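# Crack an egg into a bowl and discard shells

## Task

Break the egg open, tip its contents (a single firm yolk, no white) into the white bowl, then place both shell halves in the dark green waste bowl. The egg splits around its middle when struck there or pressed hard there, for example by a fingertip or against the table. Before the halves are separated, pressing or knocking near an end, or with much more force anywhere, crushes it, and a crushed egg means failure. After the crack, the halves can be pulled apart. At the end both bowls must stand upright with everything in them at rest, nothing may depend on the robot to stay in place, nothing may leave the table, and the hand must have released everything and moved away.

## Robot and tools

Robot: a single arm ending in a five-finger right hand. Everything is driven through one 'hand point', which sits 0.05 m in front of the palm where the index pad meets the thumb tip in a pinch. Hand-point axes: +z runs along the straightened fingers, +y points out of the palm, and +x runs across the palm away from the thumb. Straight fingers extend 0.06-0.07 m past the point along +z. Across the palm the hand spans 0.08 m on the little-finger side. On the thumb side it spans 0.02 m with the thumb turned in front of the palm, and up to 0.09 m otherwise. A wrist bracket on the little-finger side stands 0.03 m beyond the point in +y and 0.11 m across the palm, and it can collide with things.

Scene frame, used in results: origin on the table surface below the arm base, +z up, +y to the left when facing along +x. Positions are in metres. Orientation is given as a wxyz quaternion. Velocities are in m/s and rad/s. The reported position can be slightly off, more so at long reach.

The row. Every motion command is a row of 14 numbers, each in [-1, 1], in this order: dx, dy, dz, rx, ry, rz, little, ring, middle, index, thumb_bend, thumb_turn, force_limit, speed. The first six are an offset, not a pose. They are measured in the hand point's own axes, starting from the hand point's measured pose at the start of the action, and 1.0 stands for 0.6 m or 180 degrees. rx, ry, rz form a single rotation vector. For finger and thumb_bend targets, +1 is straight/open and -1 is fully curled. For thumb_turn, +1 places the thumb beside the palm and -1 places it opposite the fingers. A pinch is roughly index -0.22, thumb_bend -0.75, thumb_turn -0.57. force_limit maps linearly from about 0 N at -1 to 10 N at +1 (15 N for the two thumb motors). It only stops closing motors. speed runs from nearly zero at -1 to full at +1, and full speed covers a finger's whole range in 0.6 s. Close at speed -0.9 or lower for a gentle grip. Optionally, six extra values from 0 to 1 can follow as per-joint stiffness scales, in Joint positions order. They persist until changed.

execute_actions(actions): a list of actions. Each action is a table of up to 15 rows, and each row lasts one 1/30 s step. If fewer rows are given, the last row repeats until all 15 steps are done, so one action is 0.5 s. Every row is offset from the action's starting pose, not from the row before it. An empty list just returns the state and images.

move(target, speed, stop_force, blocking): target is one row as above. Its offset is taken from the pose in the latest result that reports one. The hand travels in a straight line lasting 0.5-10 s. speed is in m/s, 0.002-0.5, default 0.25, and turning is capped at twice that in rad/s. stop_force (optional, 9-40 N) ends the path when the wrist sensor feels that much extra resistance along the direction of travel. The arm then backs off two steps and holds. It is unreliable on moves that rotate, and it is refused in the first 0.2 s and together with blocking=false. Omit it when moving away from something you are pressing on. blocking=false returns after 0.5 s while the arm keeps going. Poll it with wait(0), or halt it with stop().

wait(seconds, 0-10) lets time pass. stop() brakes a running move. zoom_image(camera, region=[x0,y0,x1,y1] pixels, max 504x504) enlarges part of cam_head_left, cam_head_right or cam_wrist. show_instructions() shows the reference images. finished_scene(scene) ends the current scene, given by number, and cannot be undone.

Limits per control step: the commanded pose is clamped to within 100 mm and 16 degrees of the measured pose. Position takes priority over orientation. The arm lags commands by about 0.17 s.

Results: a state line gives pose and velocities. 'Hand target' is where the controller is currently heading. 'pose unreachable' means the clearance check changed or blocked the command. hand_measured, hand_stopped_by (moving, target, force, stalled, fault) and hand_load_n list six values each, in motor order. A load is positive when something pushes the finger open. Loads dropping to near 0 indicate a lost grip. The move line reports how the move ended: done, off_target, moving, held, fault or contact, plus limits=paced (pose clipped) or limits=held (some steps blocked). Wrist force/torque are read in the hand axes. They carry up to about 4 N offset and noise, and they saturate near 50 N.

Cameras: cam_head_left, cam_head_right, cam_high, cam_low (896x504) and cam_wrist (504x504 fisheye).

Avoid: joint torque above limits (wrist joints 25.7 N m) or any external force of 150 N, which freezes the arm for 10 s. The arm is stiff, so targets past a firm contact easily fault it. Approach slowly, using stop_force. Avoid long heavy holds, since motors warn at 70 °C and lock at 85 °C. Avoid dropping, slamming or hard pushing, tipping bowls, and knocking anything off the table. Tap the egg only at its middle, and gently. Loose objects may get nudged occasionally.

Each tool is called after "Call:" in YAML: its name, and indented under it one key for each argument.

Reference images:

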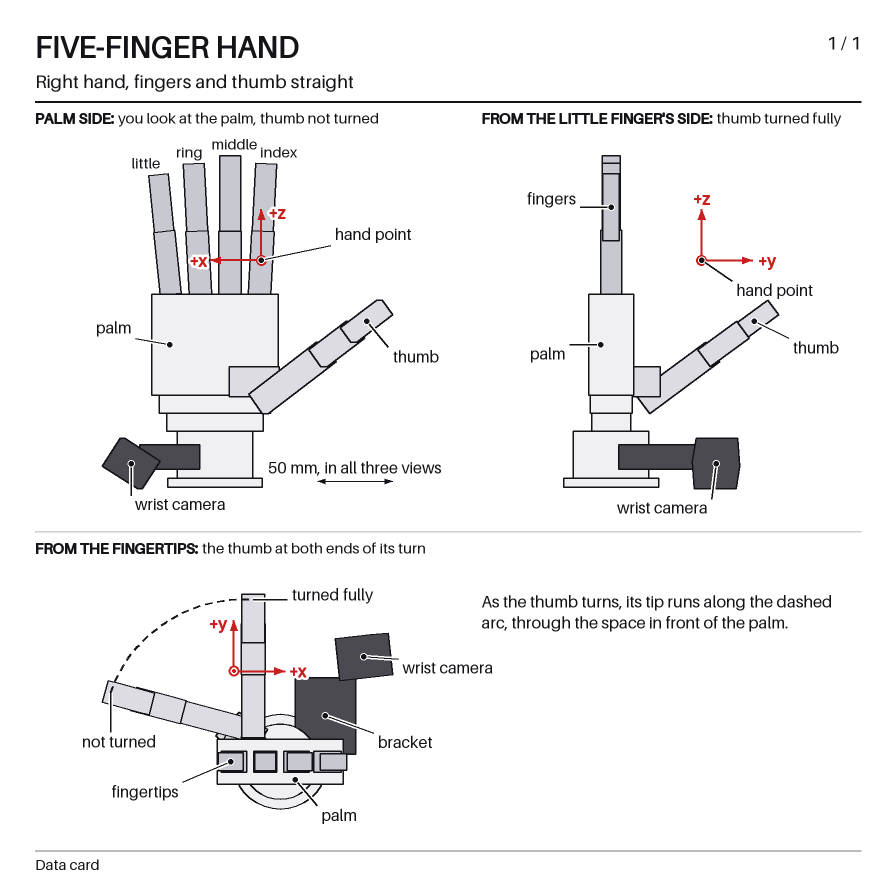

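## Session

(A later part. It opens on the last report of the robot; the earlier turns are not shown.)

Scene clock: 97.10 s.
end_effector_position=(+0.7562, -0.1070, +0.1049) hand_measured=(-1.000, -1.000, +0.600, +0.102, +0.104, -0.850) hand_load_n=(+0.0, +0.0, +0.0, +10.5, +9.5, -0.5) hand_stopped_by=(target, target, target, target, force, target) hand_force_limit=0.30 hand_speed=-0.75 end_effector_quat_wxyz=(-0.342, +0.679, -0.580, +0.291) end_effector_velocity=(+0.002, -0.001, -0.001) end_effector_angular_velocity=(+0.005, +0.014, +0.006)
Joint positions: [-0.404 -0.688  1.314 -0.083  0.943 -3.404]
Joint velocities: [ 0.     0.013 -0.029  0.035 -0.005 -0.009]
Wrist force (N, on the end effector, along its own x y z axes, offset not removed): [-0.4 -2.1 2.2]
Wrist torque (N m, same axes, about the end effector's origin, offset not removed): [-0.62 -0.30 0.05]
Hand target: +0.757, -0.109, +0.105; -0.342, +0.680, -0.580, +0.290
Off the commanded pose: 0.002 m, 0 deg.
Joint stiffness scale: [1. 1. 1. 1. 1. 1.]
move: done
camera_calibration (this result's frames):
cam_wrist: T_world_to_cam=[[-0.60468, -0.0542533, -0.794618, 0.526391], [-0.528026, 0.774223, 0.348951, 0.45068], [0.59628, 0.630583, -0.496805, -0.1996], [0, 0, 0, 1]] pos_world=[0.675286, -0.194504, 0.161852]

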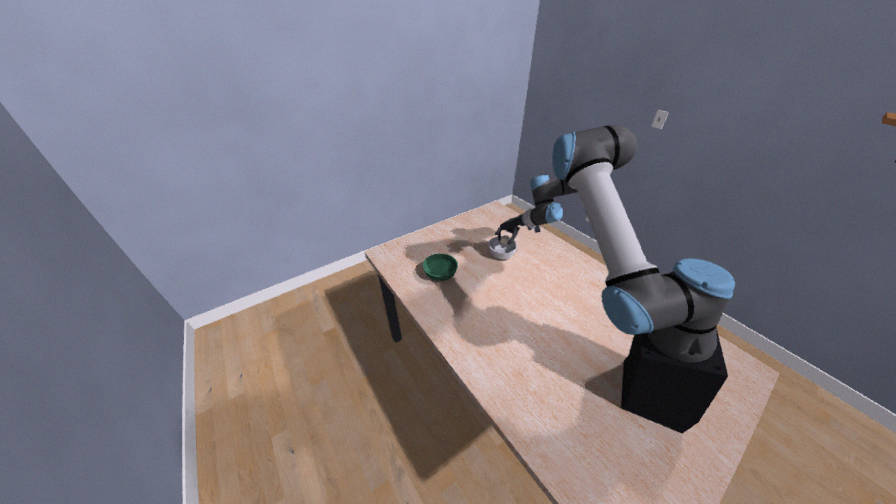

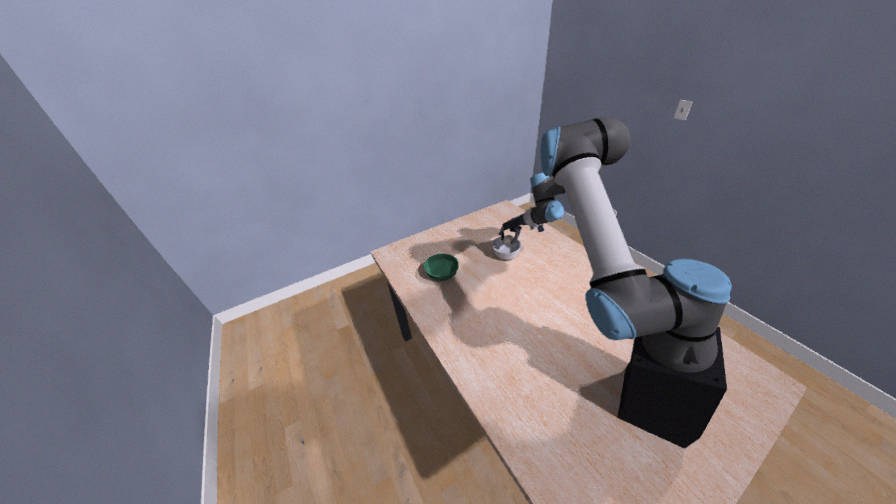

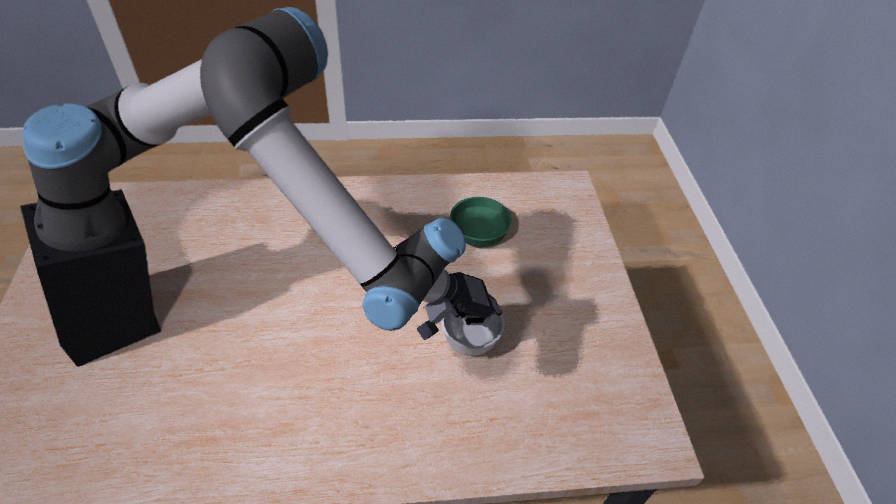

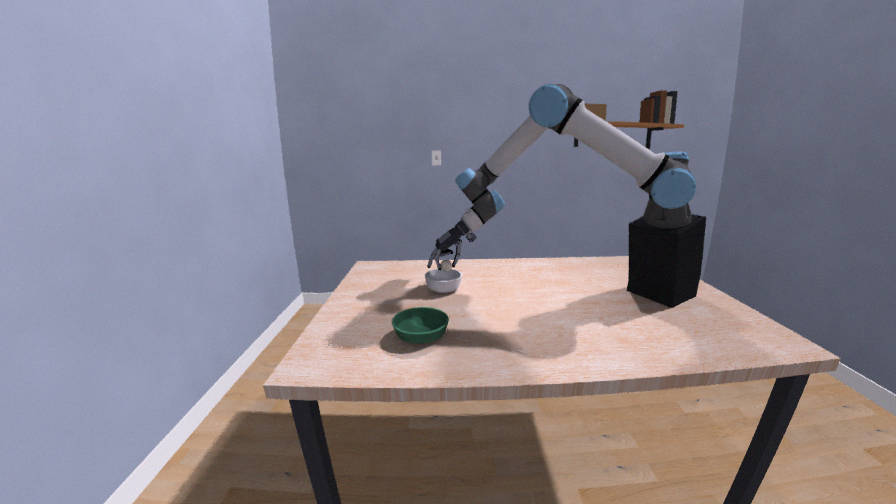

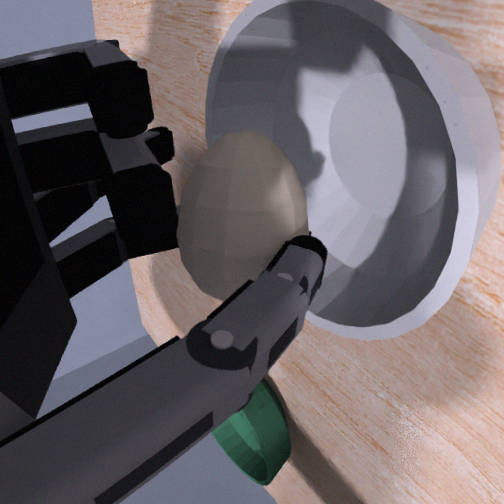

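Call:
move:
  target: [0,0.053,0.041,0,0,0,-1,-1,0.3,0.1,-0.3,-0.85,0.3,-0.3]
  speed: 0.05

Call:
execute_actions:
  actions:
    - [[0,0,0,0,0,0,-1,-1,-0.2,0.1,-0.3,-0.85,0.3,-0.8]]
    - [[0,0,0,0,0,0,-1,-1,-0.2,0.1,-0.3,-0.85,0.3,-0.8]]

Scene clock: 98.53 s.
end_effector_position=(+0.7552, -0.1074, +0.0650) hand_measured=(-1.000, -1.000, +0.300, +0.102, +0.104, -0.850) hand_load_n=(+0.0, +0.0, +0.0, +10.5, +9.5, -0.5) hand_stopped_by=(target, target, target, target, force, target) hand_force_limit=0.30 hand_speed=-0.30 end_effector_quat_wxyz=(-0.342, +0.679, -0.581, +0.290) end_effector_velocity=(+0.005, -0.002, +0.002) end_effector_angular_velocity=(-0.007, -0.011, +0.002)
Joint positions: [-0.393 -0.62   1.296 -0.135  0.953 -3.396]
Joint velocities: [ 0.     0.001 -0.007 -0.007  0.001 -0.001]
Wrist force (N, on the end effector, along its own x y z axes, offset not removed): [1.1 -1.5 0.7]
Wrist torque (N m, same axes, about the end effector's origin, offset not removed): [-0.44 -0.25 -0.02]
Hand target: +0.757, -0.107, +0.065; -0.342, +0.679, -0.580, +0.291
Off the commanded pose: 0.002 m, 0 deg.
Joint stiffness scale: [1. 1. 1. 1. 1. 1.]
move: done
camera_calibration (this result's frames):
cam_wrist: T_world_to_cam=[[-0.606594, -0.0524887, -0.793277, 0.495604], [-0.526246, 0.774435, 0.351162, 0.462856], [0.595909, 0.630472, -0.49739, -0.218264], [0, 0, 0, 1]] pos_world=[0.674272, -0.194829, 0.122051]

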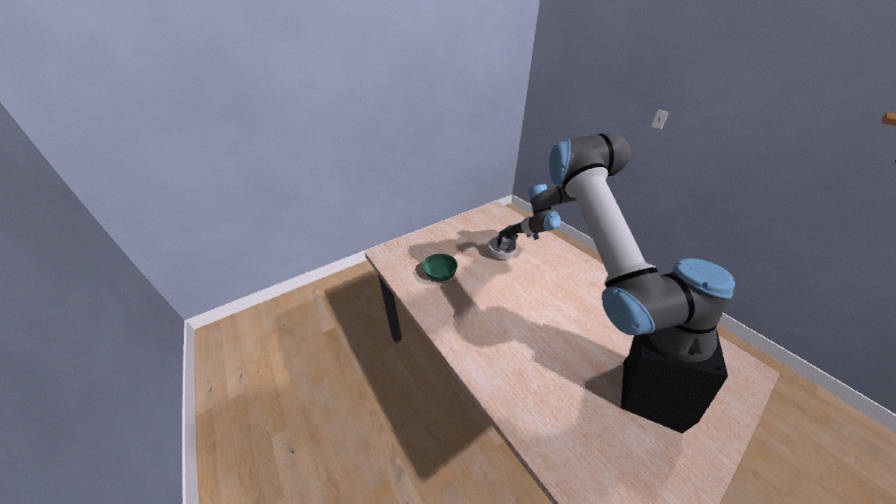

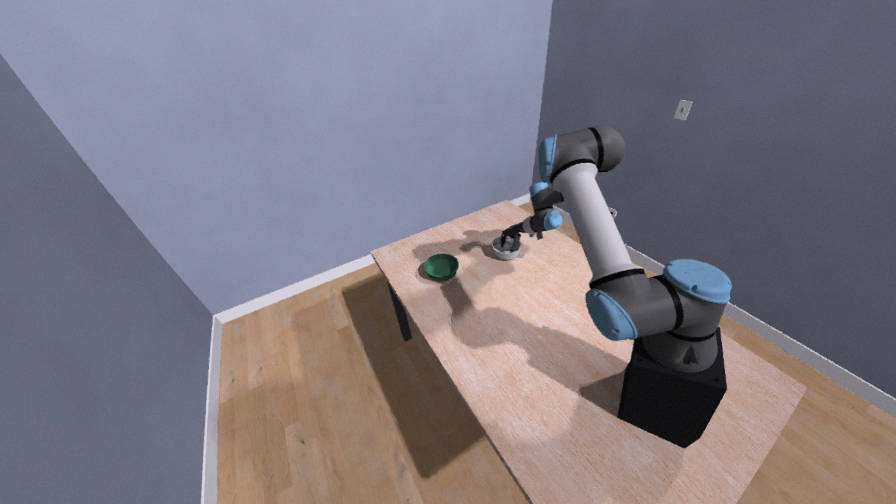

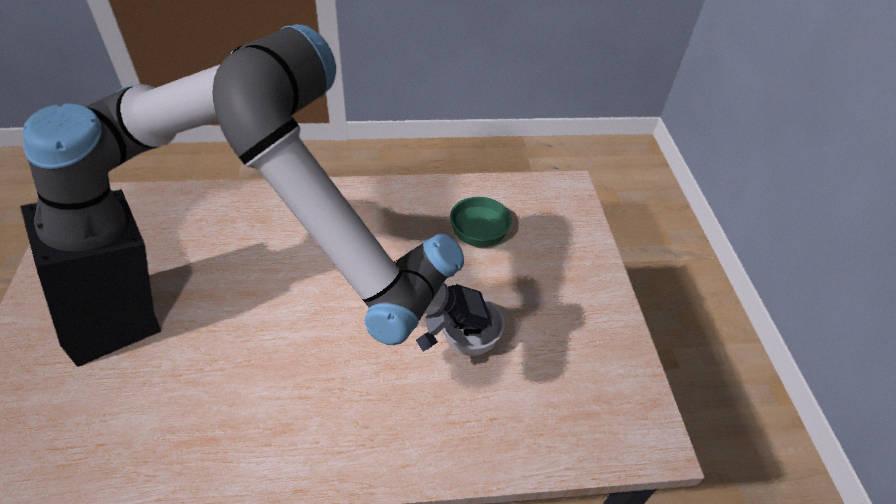

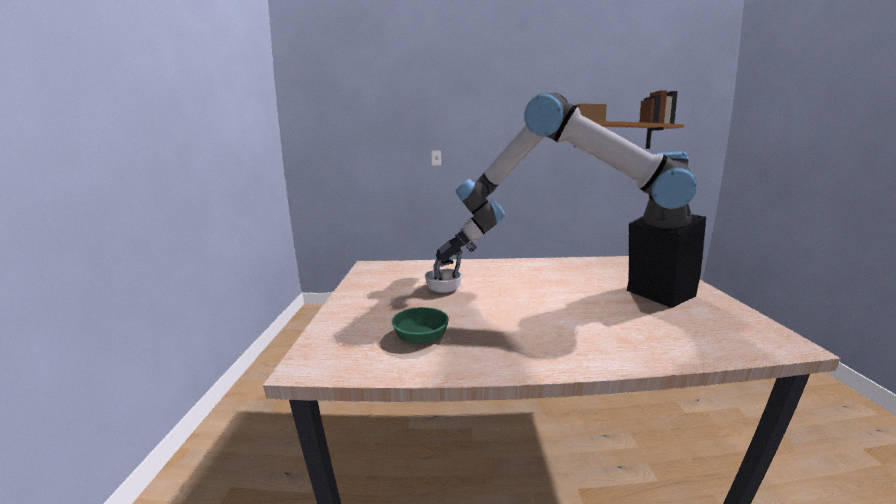

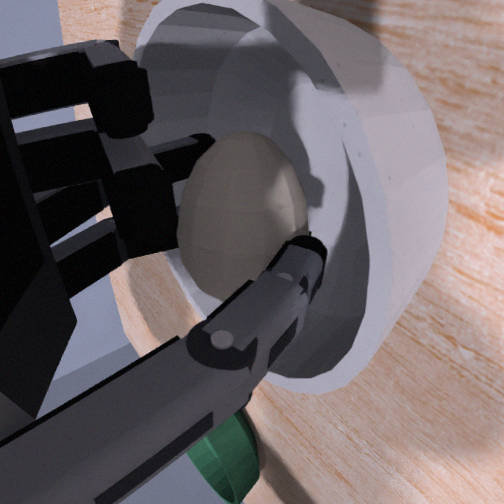

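Scene clock: 99.53 s.
end_effector_position=(+0.7553, -0.1075, +0.0651) hand_measured=(-1.000, -1.000, +0.094, +0.102, +0.106, -0.850) hand_load_n=(+0.0, +0.0, +9.0, +5.5, +13.5, +1.5) hand_stopped_by=(target, target, force, target, force, target) hand_force_limit=0.30 hand_speed=-0.80 end_effector_quat_wxyz=(-0.342, +0.679, -0.581, +0.290) end_effector_velocity=(-0.000, +0.000, -0.000) end_effector_angular_velocity=(-0.000, -0.000, +0.001)
Joint positions: [-0.393 -0.62   1.296 -0.135  0.953 -3.396]
Joint velocities: [ 0.     0.    -0.    -0.    -0.001 -0.001]
Wrist force (N, on the end effector, along its own x y z axes, offset not removed): [-2.7 -1.6 1.1]
Wrist torque (N m, same axes, about the end effector's origin, offset not removed): [-0.37 0.19 -0.22]
Hand target: +0.755, -0.107, +0.065; -0.342, +0.679, -0.581, +0.290
Off the commanded pose: 0.000 m, 0 deg.
Joint stiffness scale: [1. 1. 1. 1. 1. 1.]
camera_calibration (this result's frames):
cam_wrist: T_world_to_cam=[[-0.606296, -0.0526626, -0.793493, 0.495514], [-0.5264, 0.774489, 0.350813, 0.463112], [0.596077, 0.630391, -0.497292, -0.218425], [0, 0, 0, 1]] pos_world=[0.674408, -0.194888, 0.122101]

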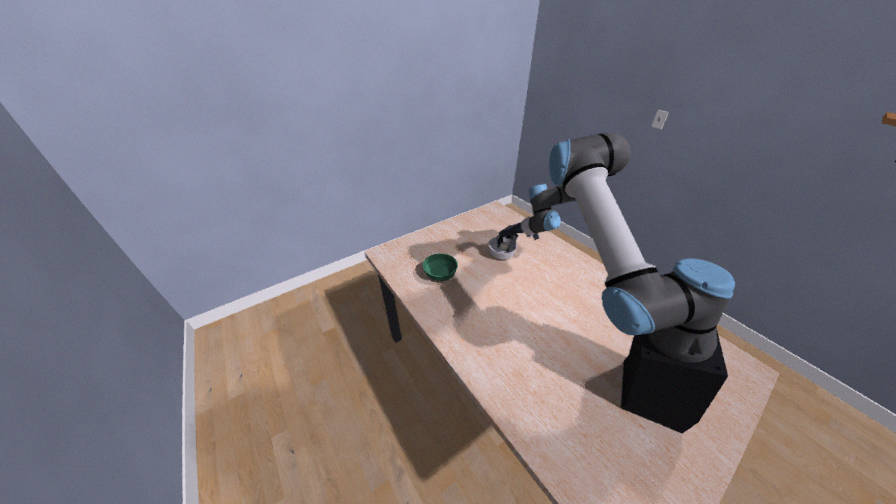

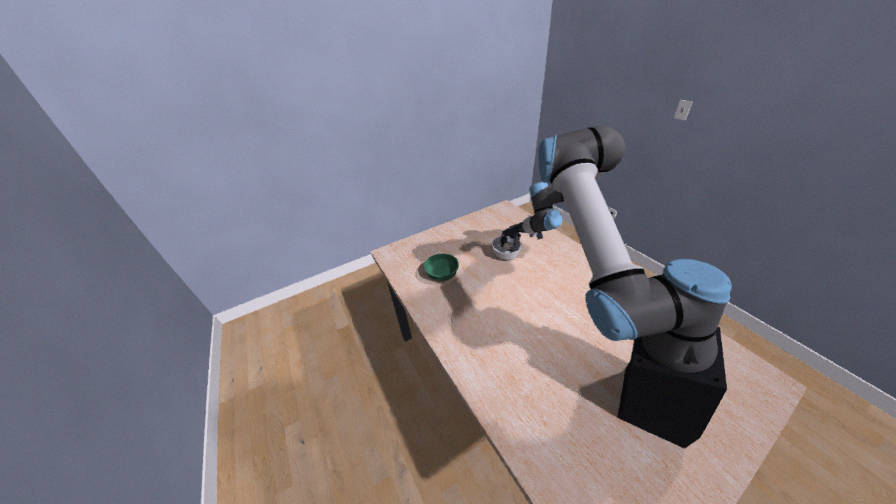

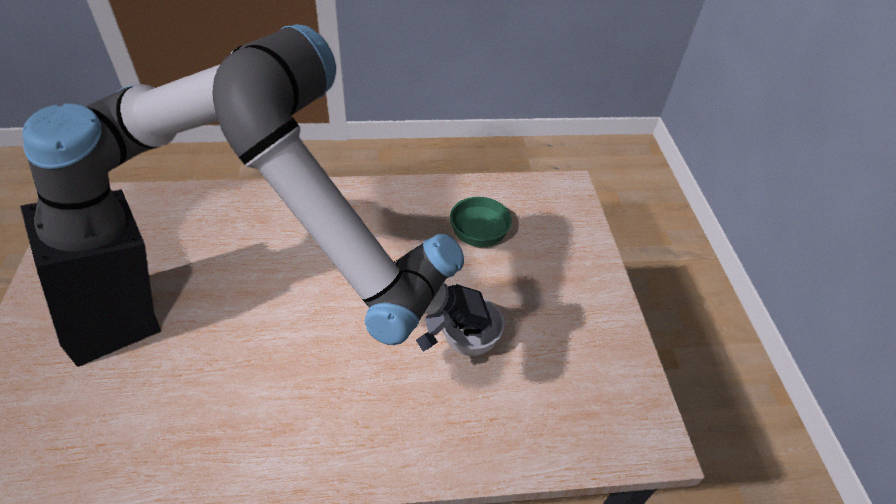

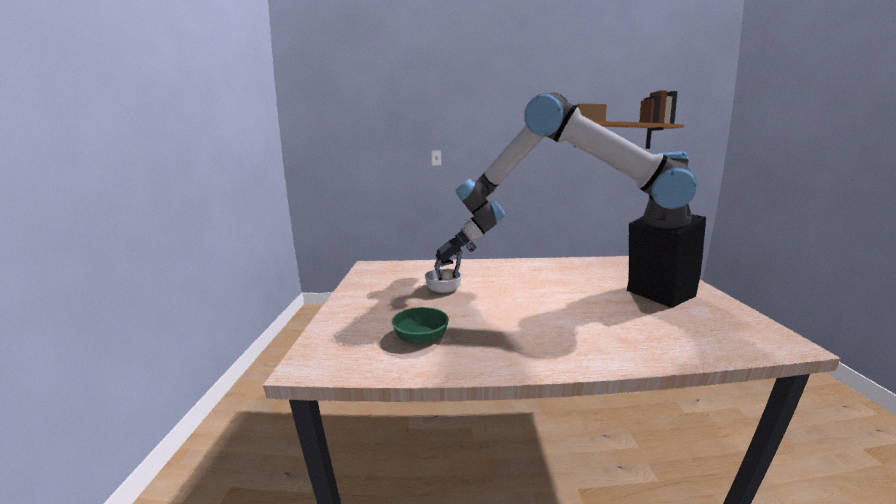

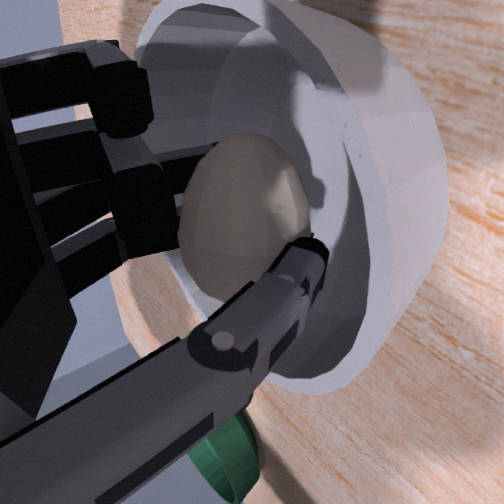

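Call:
execute_actions:
  actions:
    - [[0,0,0,0,0,0,-1,-1,-0.2,0.1,-0.3,-0.72,0.3,-0.85]]
    - [[0,0,0,0,0,0,-1,-1,-0.2,0.1,-0.3,-0.72,0.3,-0.85]]

Scene clock: 100.77 s.
end_effector_position=(+0.7553, -0.1075, +0.0651) hand_measured=(-1.000, -1.000, +0.094, +0.102, +0.106, -0.720) hand_load_n=(+0.0, +0.0, +4.0, +8.5, +11.5, +0.5) hand_stopped_by=(target, target, force, target, force, target) hand_force_limit=0.30 hand_speed=-0.85 end_effector_quat_wxyz=(-0.342, +0.679, -0.581, +0.290) end_effector_velocity=(-0.001, +0.000, -0.001) end_effector_angular_velocity=(+0.003, +0.003, -0.002)
Joint positions: [-0.393 -0.62   1.296 -0.135  0.953 -3.396]
Joint velocities: [-0.     0.001  0.001  0.001 -0.     0.002]
Wrist force (N, on the end effector, along its own x y z axes, offset not removed): [0.4 -2.6 1.5]
Wrist torque (N m, same axes, about the end effector's origin, offset not removed): [-0.46 -0.28 -0.07]
Hand target: +0.755, -0.107, +0.065; -0.342, +0.679, -0.581, +0.290
Off the commanded pose: 0.000 m, 0 deg.
Joint stiffness scale: [1. 1. 1. 1. 1. 1.]
camera_calibration (this result's frames):
cam_wrist: T_world_to_cam=[[-0.606297, -0.0526624, -0.793493, 0.495514], [-0.526399, 0.77449, 0.350813, 0.463112], [0.596077, 0.630391, -0.497292, -0.218425], [0, 0, 0, 1]] pos_world=[0.674408, -0.194888, 0.1221]

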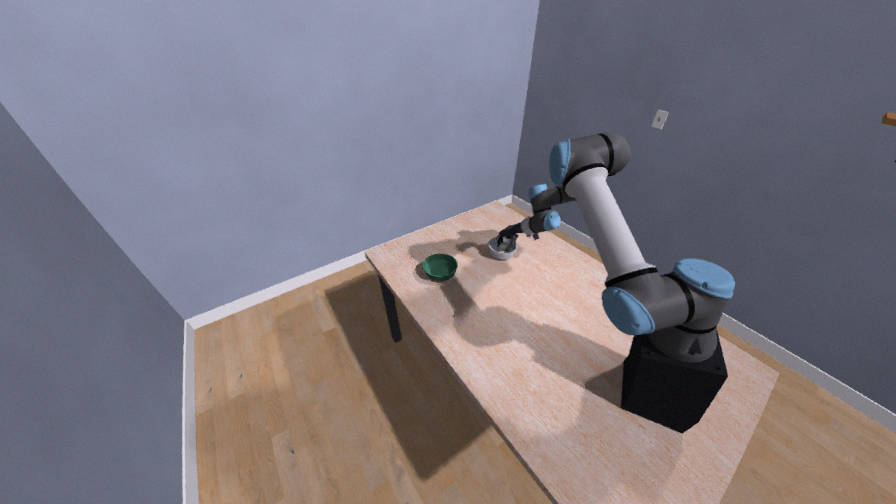

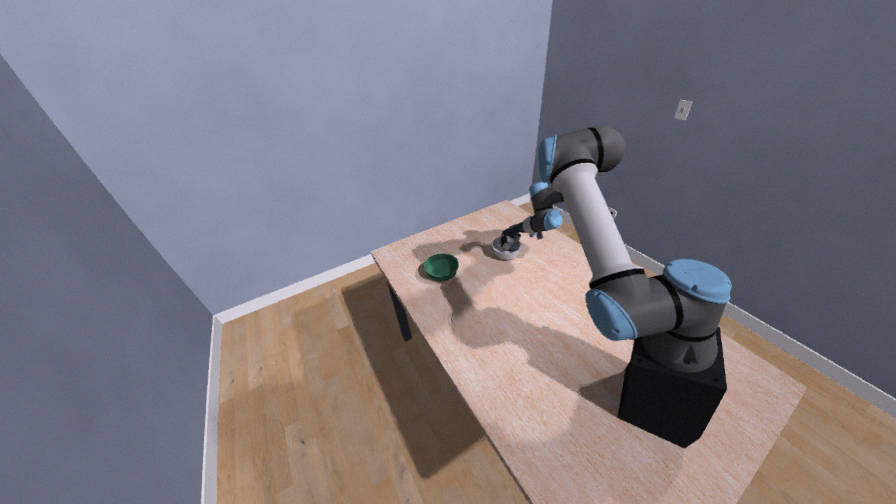

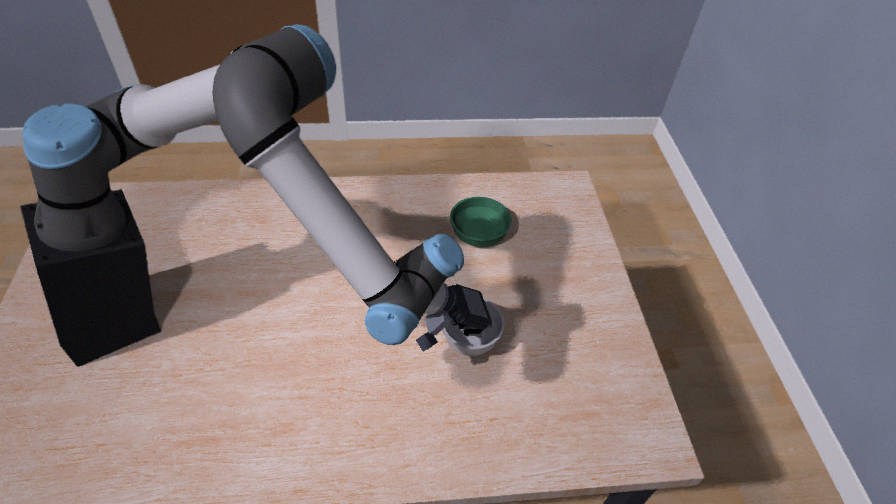

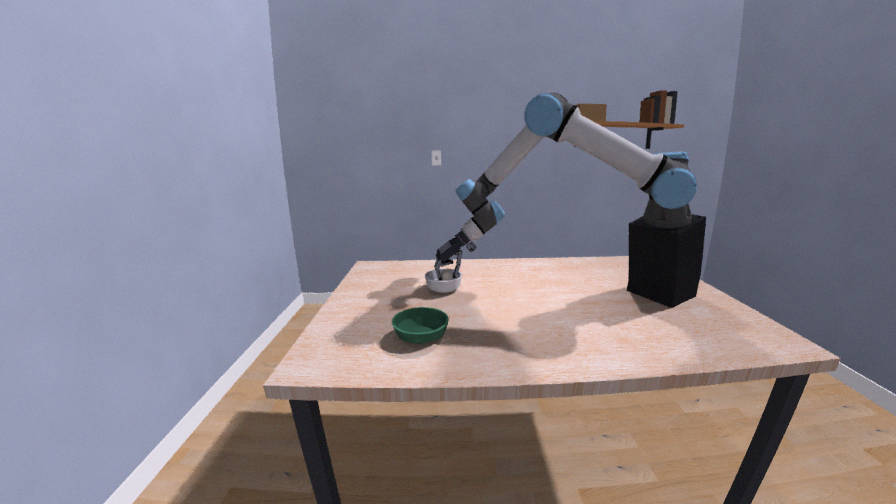

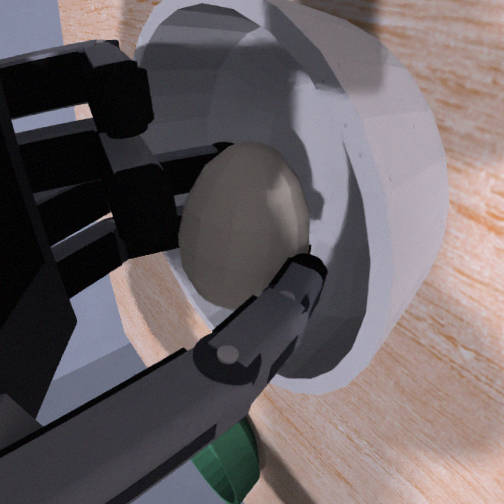

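Call:
move:
  target: [0.013,0,0,0,-0.198,-0.153,-1,-1,0.3,0.1,-0.3,-0.72,0.3,-0.5]
  speed: 0.3

Call:
move:
  target: [0,0.045,0.035,0,0,0,-1,-1,0.3,0.1,-0.3,-0.72,0.3,-0.5]
  speed: 0.015
  stop_force: 9

Scene clock: 103.80 s.
end_effector_position=(+0.7559, -0.1164, +0.0647) hand_measured=(-1.000, -1.000, +0.300, +0.102, +0.106, -0.720) hand_load_n=(+0.0, +0.0, +0.0, +10.5, +10.0, +0.0) hand_stopped_by=(target, target, target, target, force, target) hand_force_limit=0.30 hand_speed=-0.50 end_effector_quat_wxyz=(-0.423, +0.851, -0.276, +0.147) end_effector_velocity=(-0.000, +0.000, +0.001) end_effector_angular_velocity=(+0.009, +0.021, +0.022)
Joint positions: [-0.463 -0.06   0.254  1.095  0.463 -4.522]
Joint velocities: [ 0.001  0.098 -0.194  0.165 -0.001 -0.057]
Wrist force (N, on the end effector, along its own x y z axes, offset not removed): [1.2 -2.5 -1.7]
Wrist torque (N m, same axes, about the end effector's origin, offset not removed): [-0.29 -0.03 0.08]
Hand target: +0.756, -0.115, +0.065; -0.423, +0.851, -0.275, +0.143
Off the commanded pose: 0.001 m, 1 deg.
Joint stiffness scale: [1. 1. 1. 1. 1. 1.]
move: done
camera_calibration (this result's frames):
cam_wrist: T_world_to_cam=[[-0.383242, -0.473649, -0.792958, 0.277418], [-0.923585, 0.186461, 0.334998, 0.703293], [-0.0108155, 0.860749, -0.508915, 0.272997], [0, 0, 0, 1]] pos_world=[0.758822, -0.23472, 0.123312]

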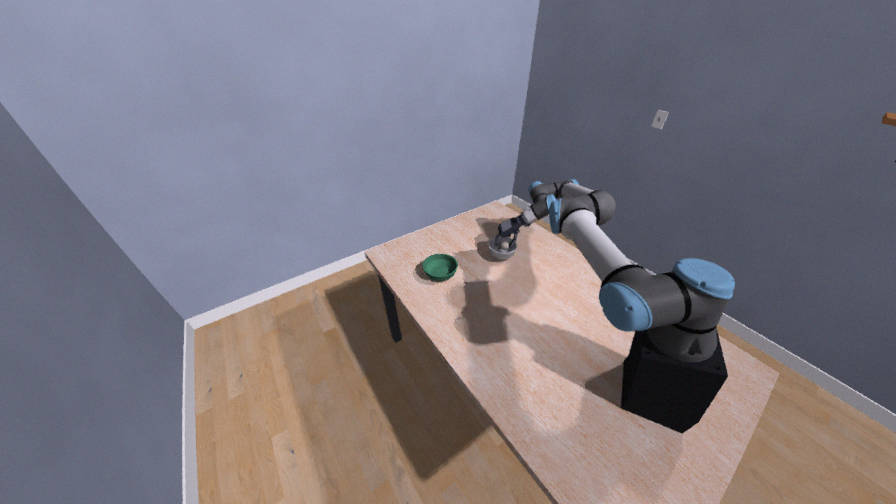

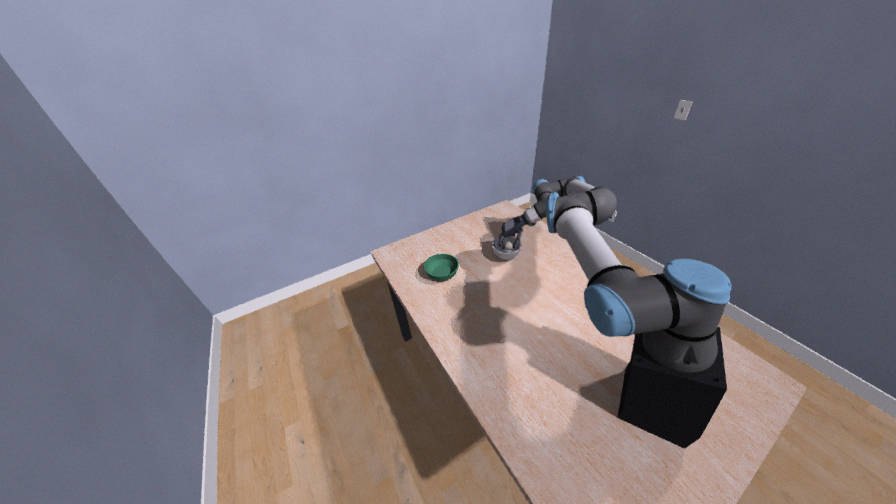

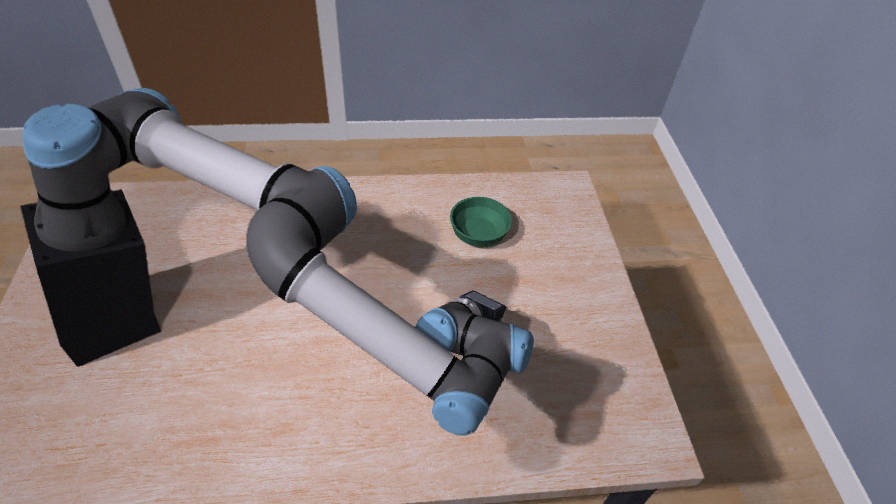

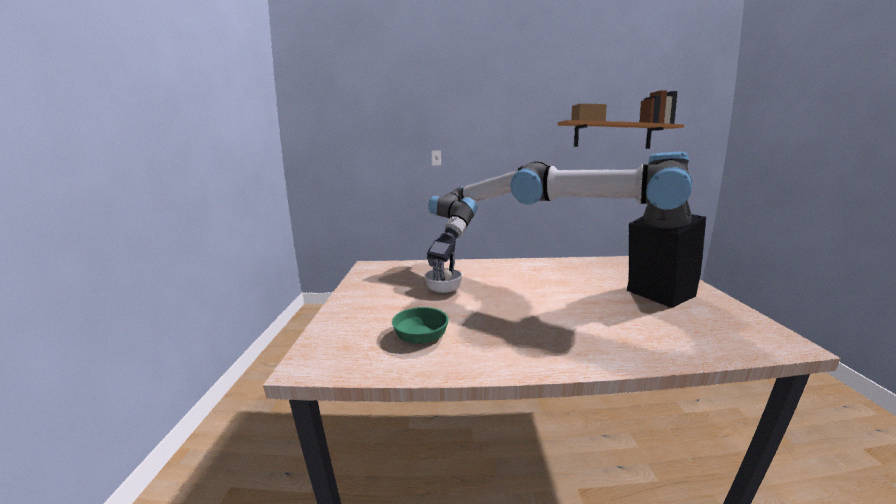

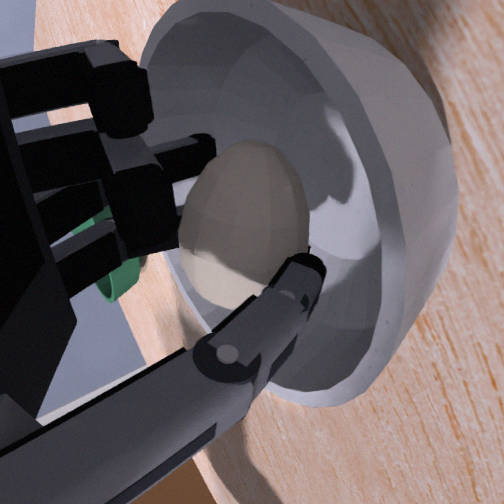

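Scene clock: 106.30 s.
end_effector_position=(+0.7576, -0.1176, +0.0350) hand_measured=(-1.000, -1.000, +0.300, +0.102, +0.106, -0.720) hand_load_n=(+0.0, +0.0, +0.0, +10.0, +9.5, +1.5) hand_stopped_by=(target, target, target, target, force, target) hand_force_limit=0.30 hand_speed=-0.50 end_effector_quat_wxyz=(-0.422, +0.850, -0.277, +0.150) end_effector_velocity=(+0.002, -0.001, -0.001) end_effector_angular_velocity=(-0.002, -0.002, -0.001)
Joint positions: [-0.456  0.054  0.082  1.124  0.465 -4.496]
Joint velocities: [ 0.     0.042 -0.088  0.041  0.001  0.003]
Wrist force (N, on the end effector, along its own x y z axes, offset not removed): [-1.8 -5.9 -6.2]
Wrist torque (N m, same axes, about the end effector's origin, offset not removed): [-0.14 -0.24 0.07]
Hand target: +0.756, -0.116, +0.031; -0.422, +0.851, -0.277, +0.148
Off the commanded pose: 0.005 m, 0 deg.
Joint stiffness scale: [1. 1. 1. 1. 1. 1.]
move: off_target
camera_calibration (this result's frames):
cam_wrist: T_world_to_cam=[[-0.381049, -0.473626, -0.794028, 0.252326], [-0.924541, 0.190574, 0.330008, 0.716398], [-0.00497953, 0.859861, -0.510505, 0.254487], [0, 0, 0, 1]] pos_world=[0.759755, -0.235842, 0.0938536]

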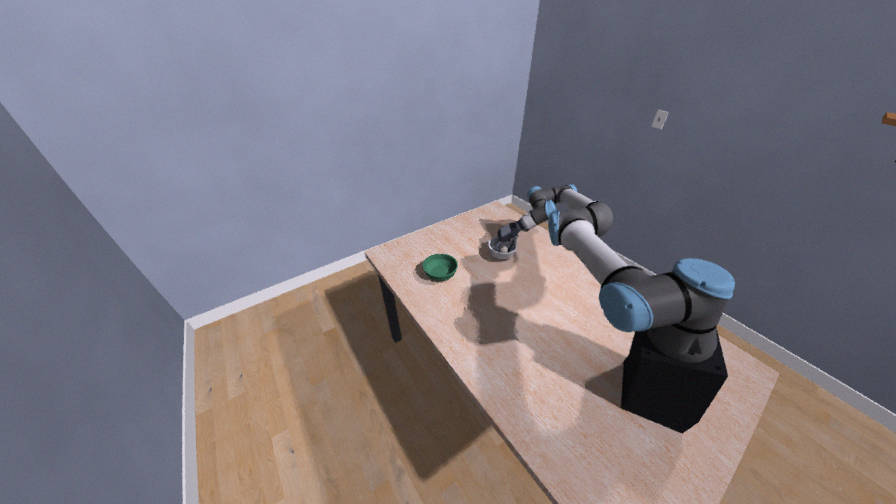

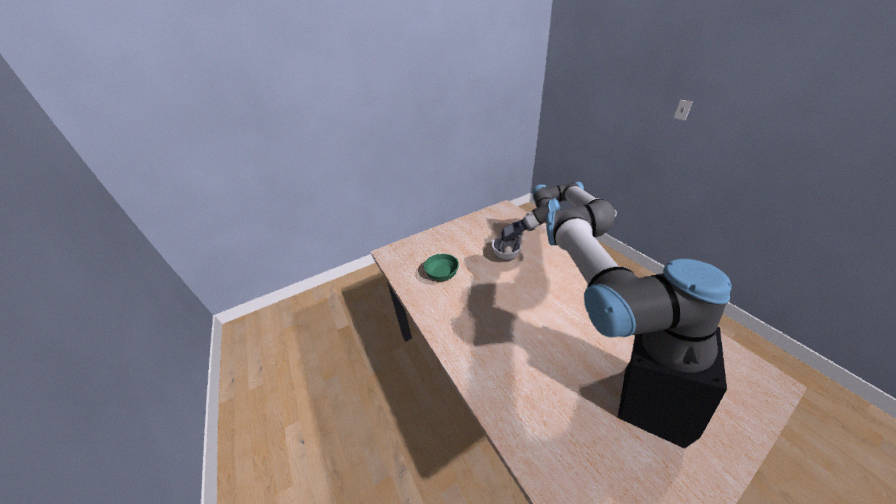

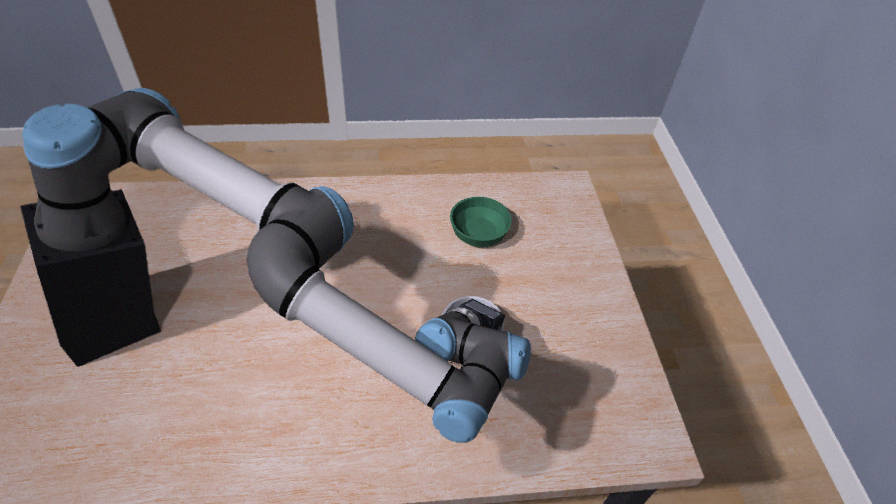

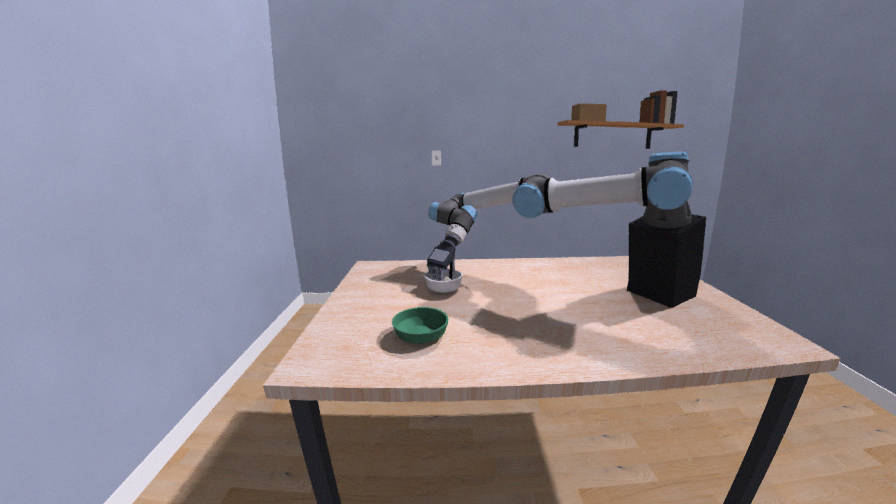

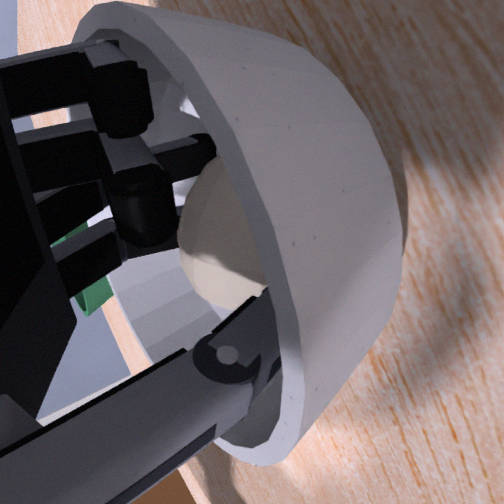

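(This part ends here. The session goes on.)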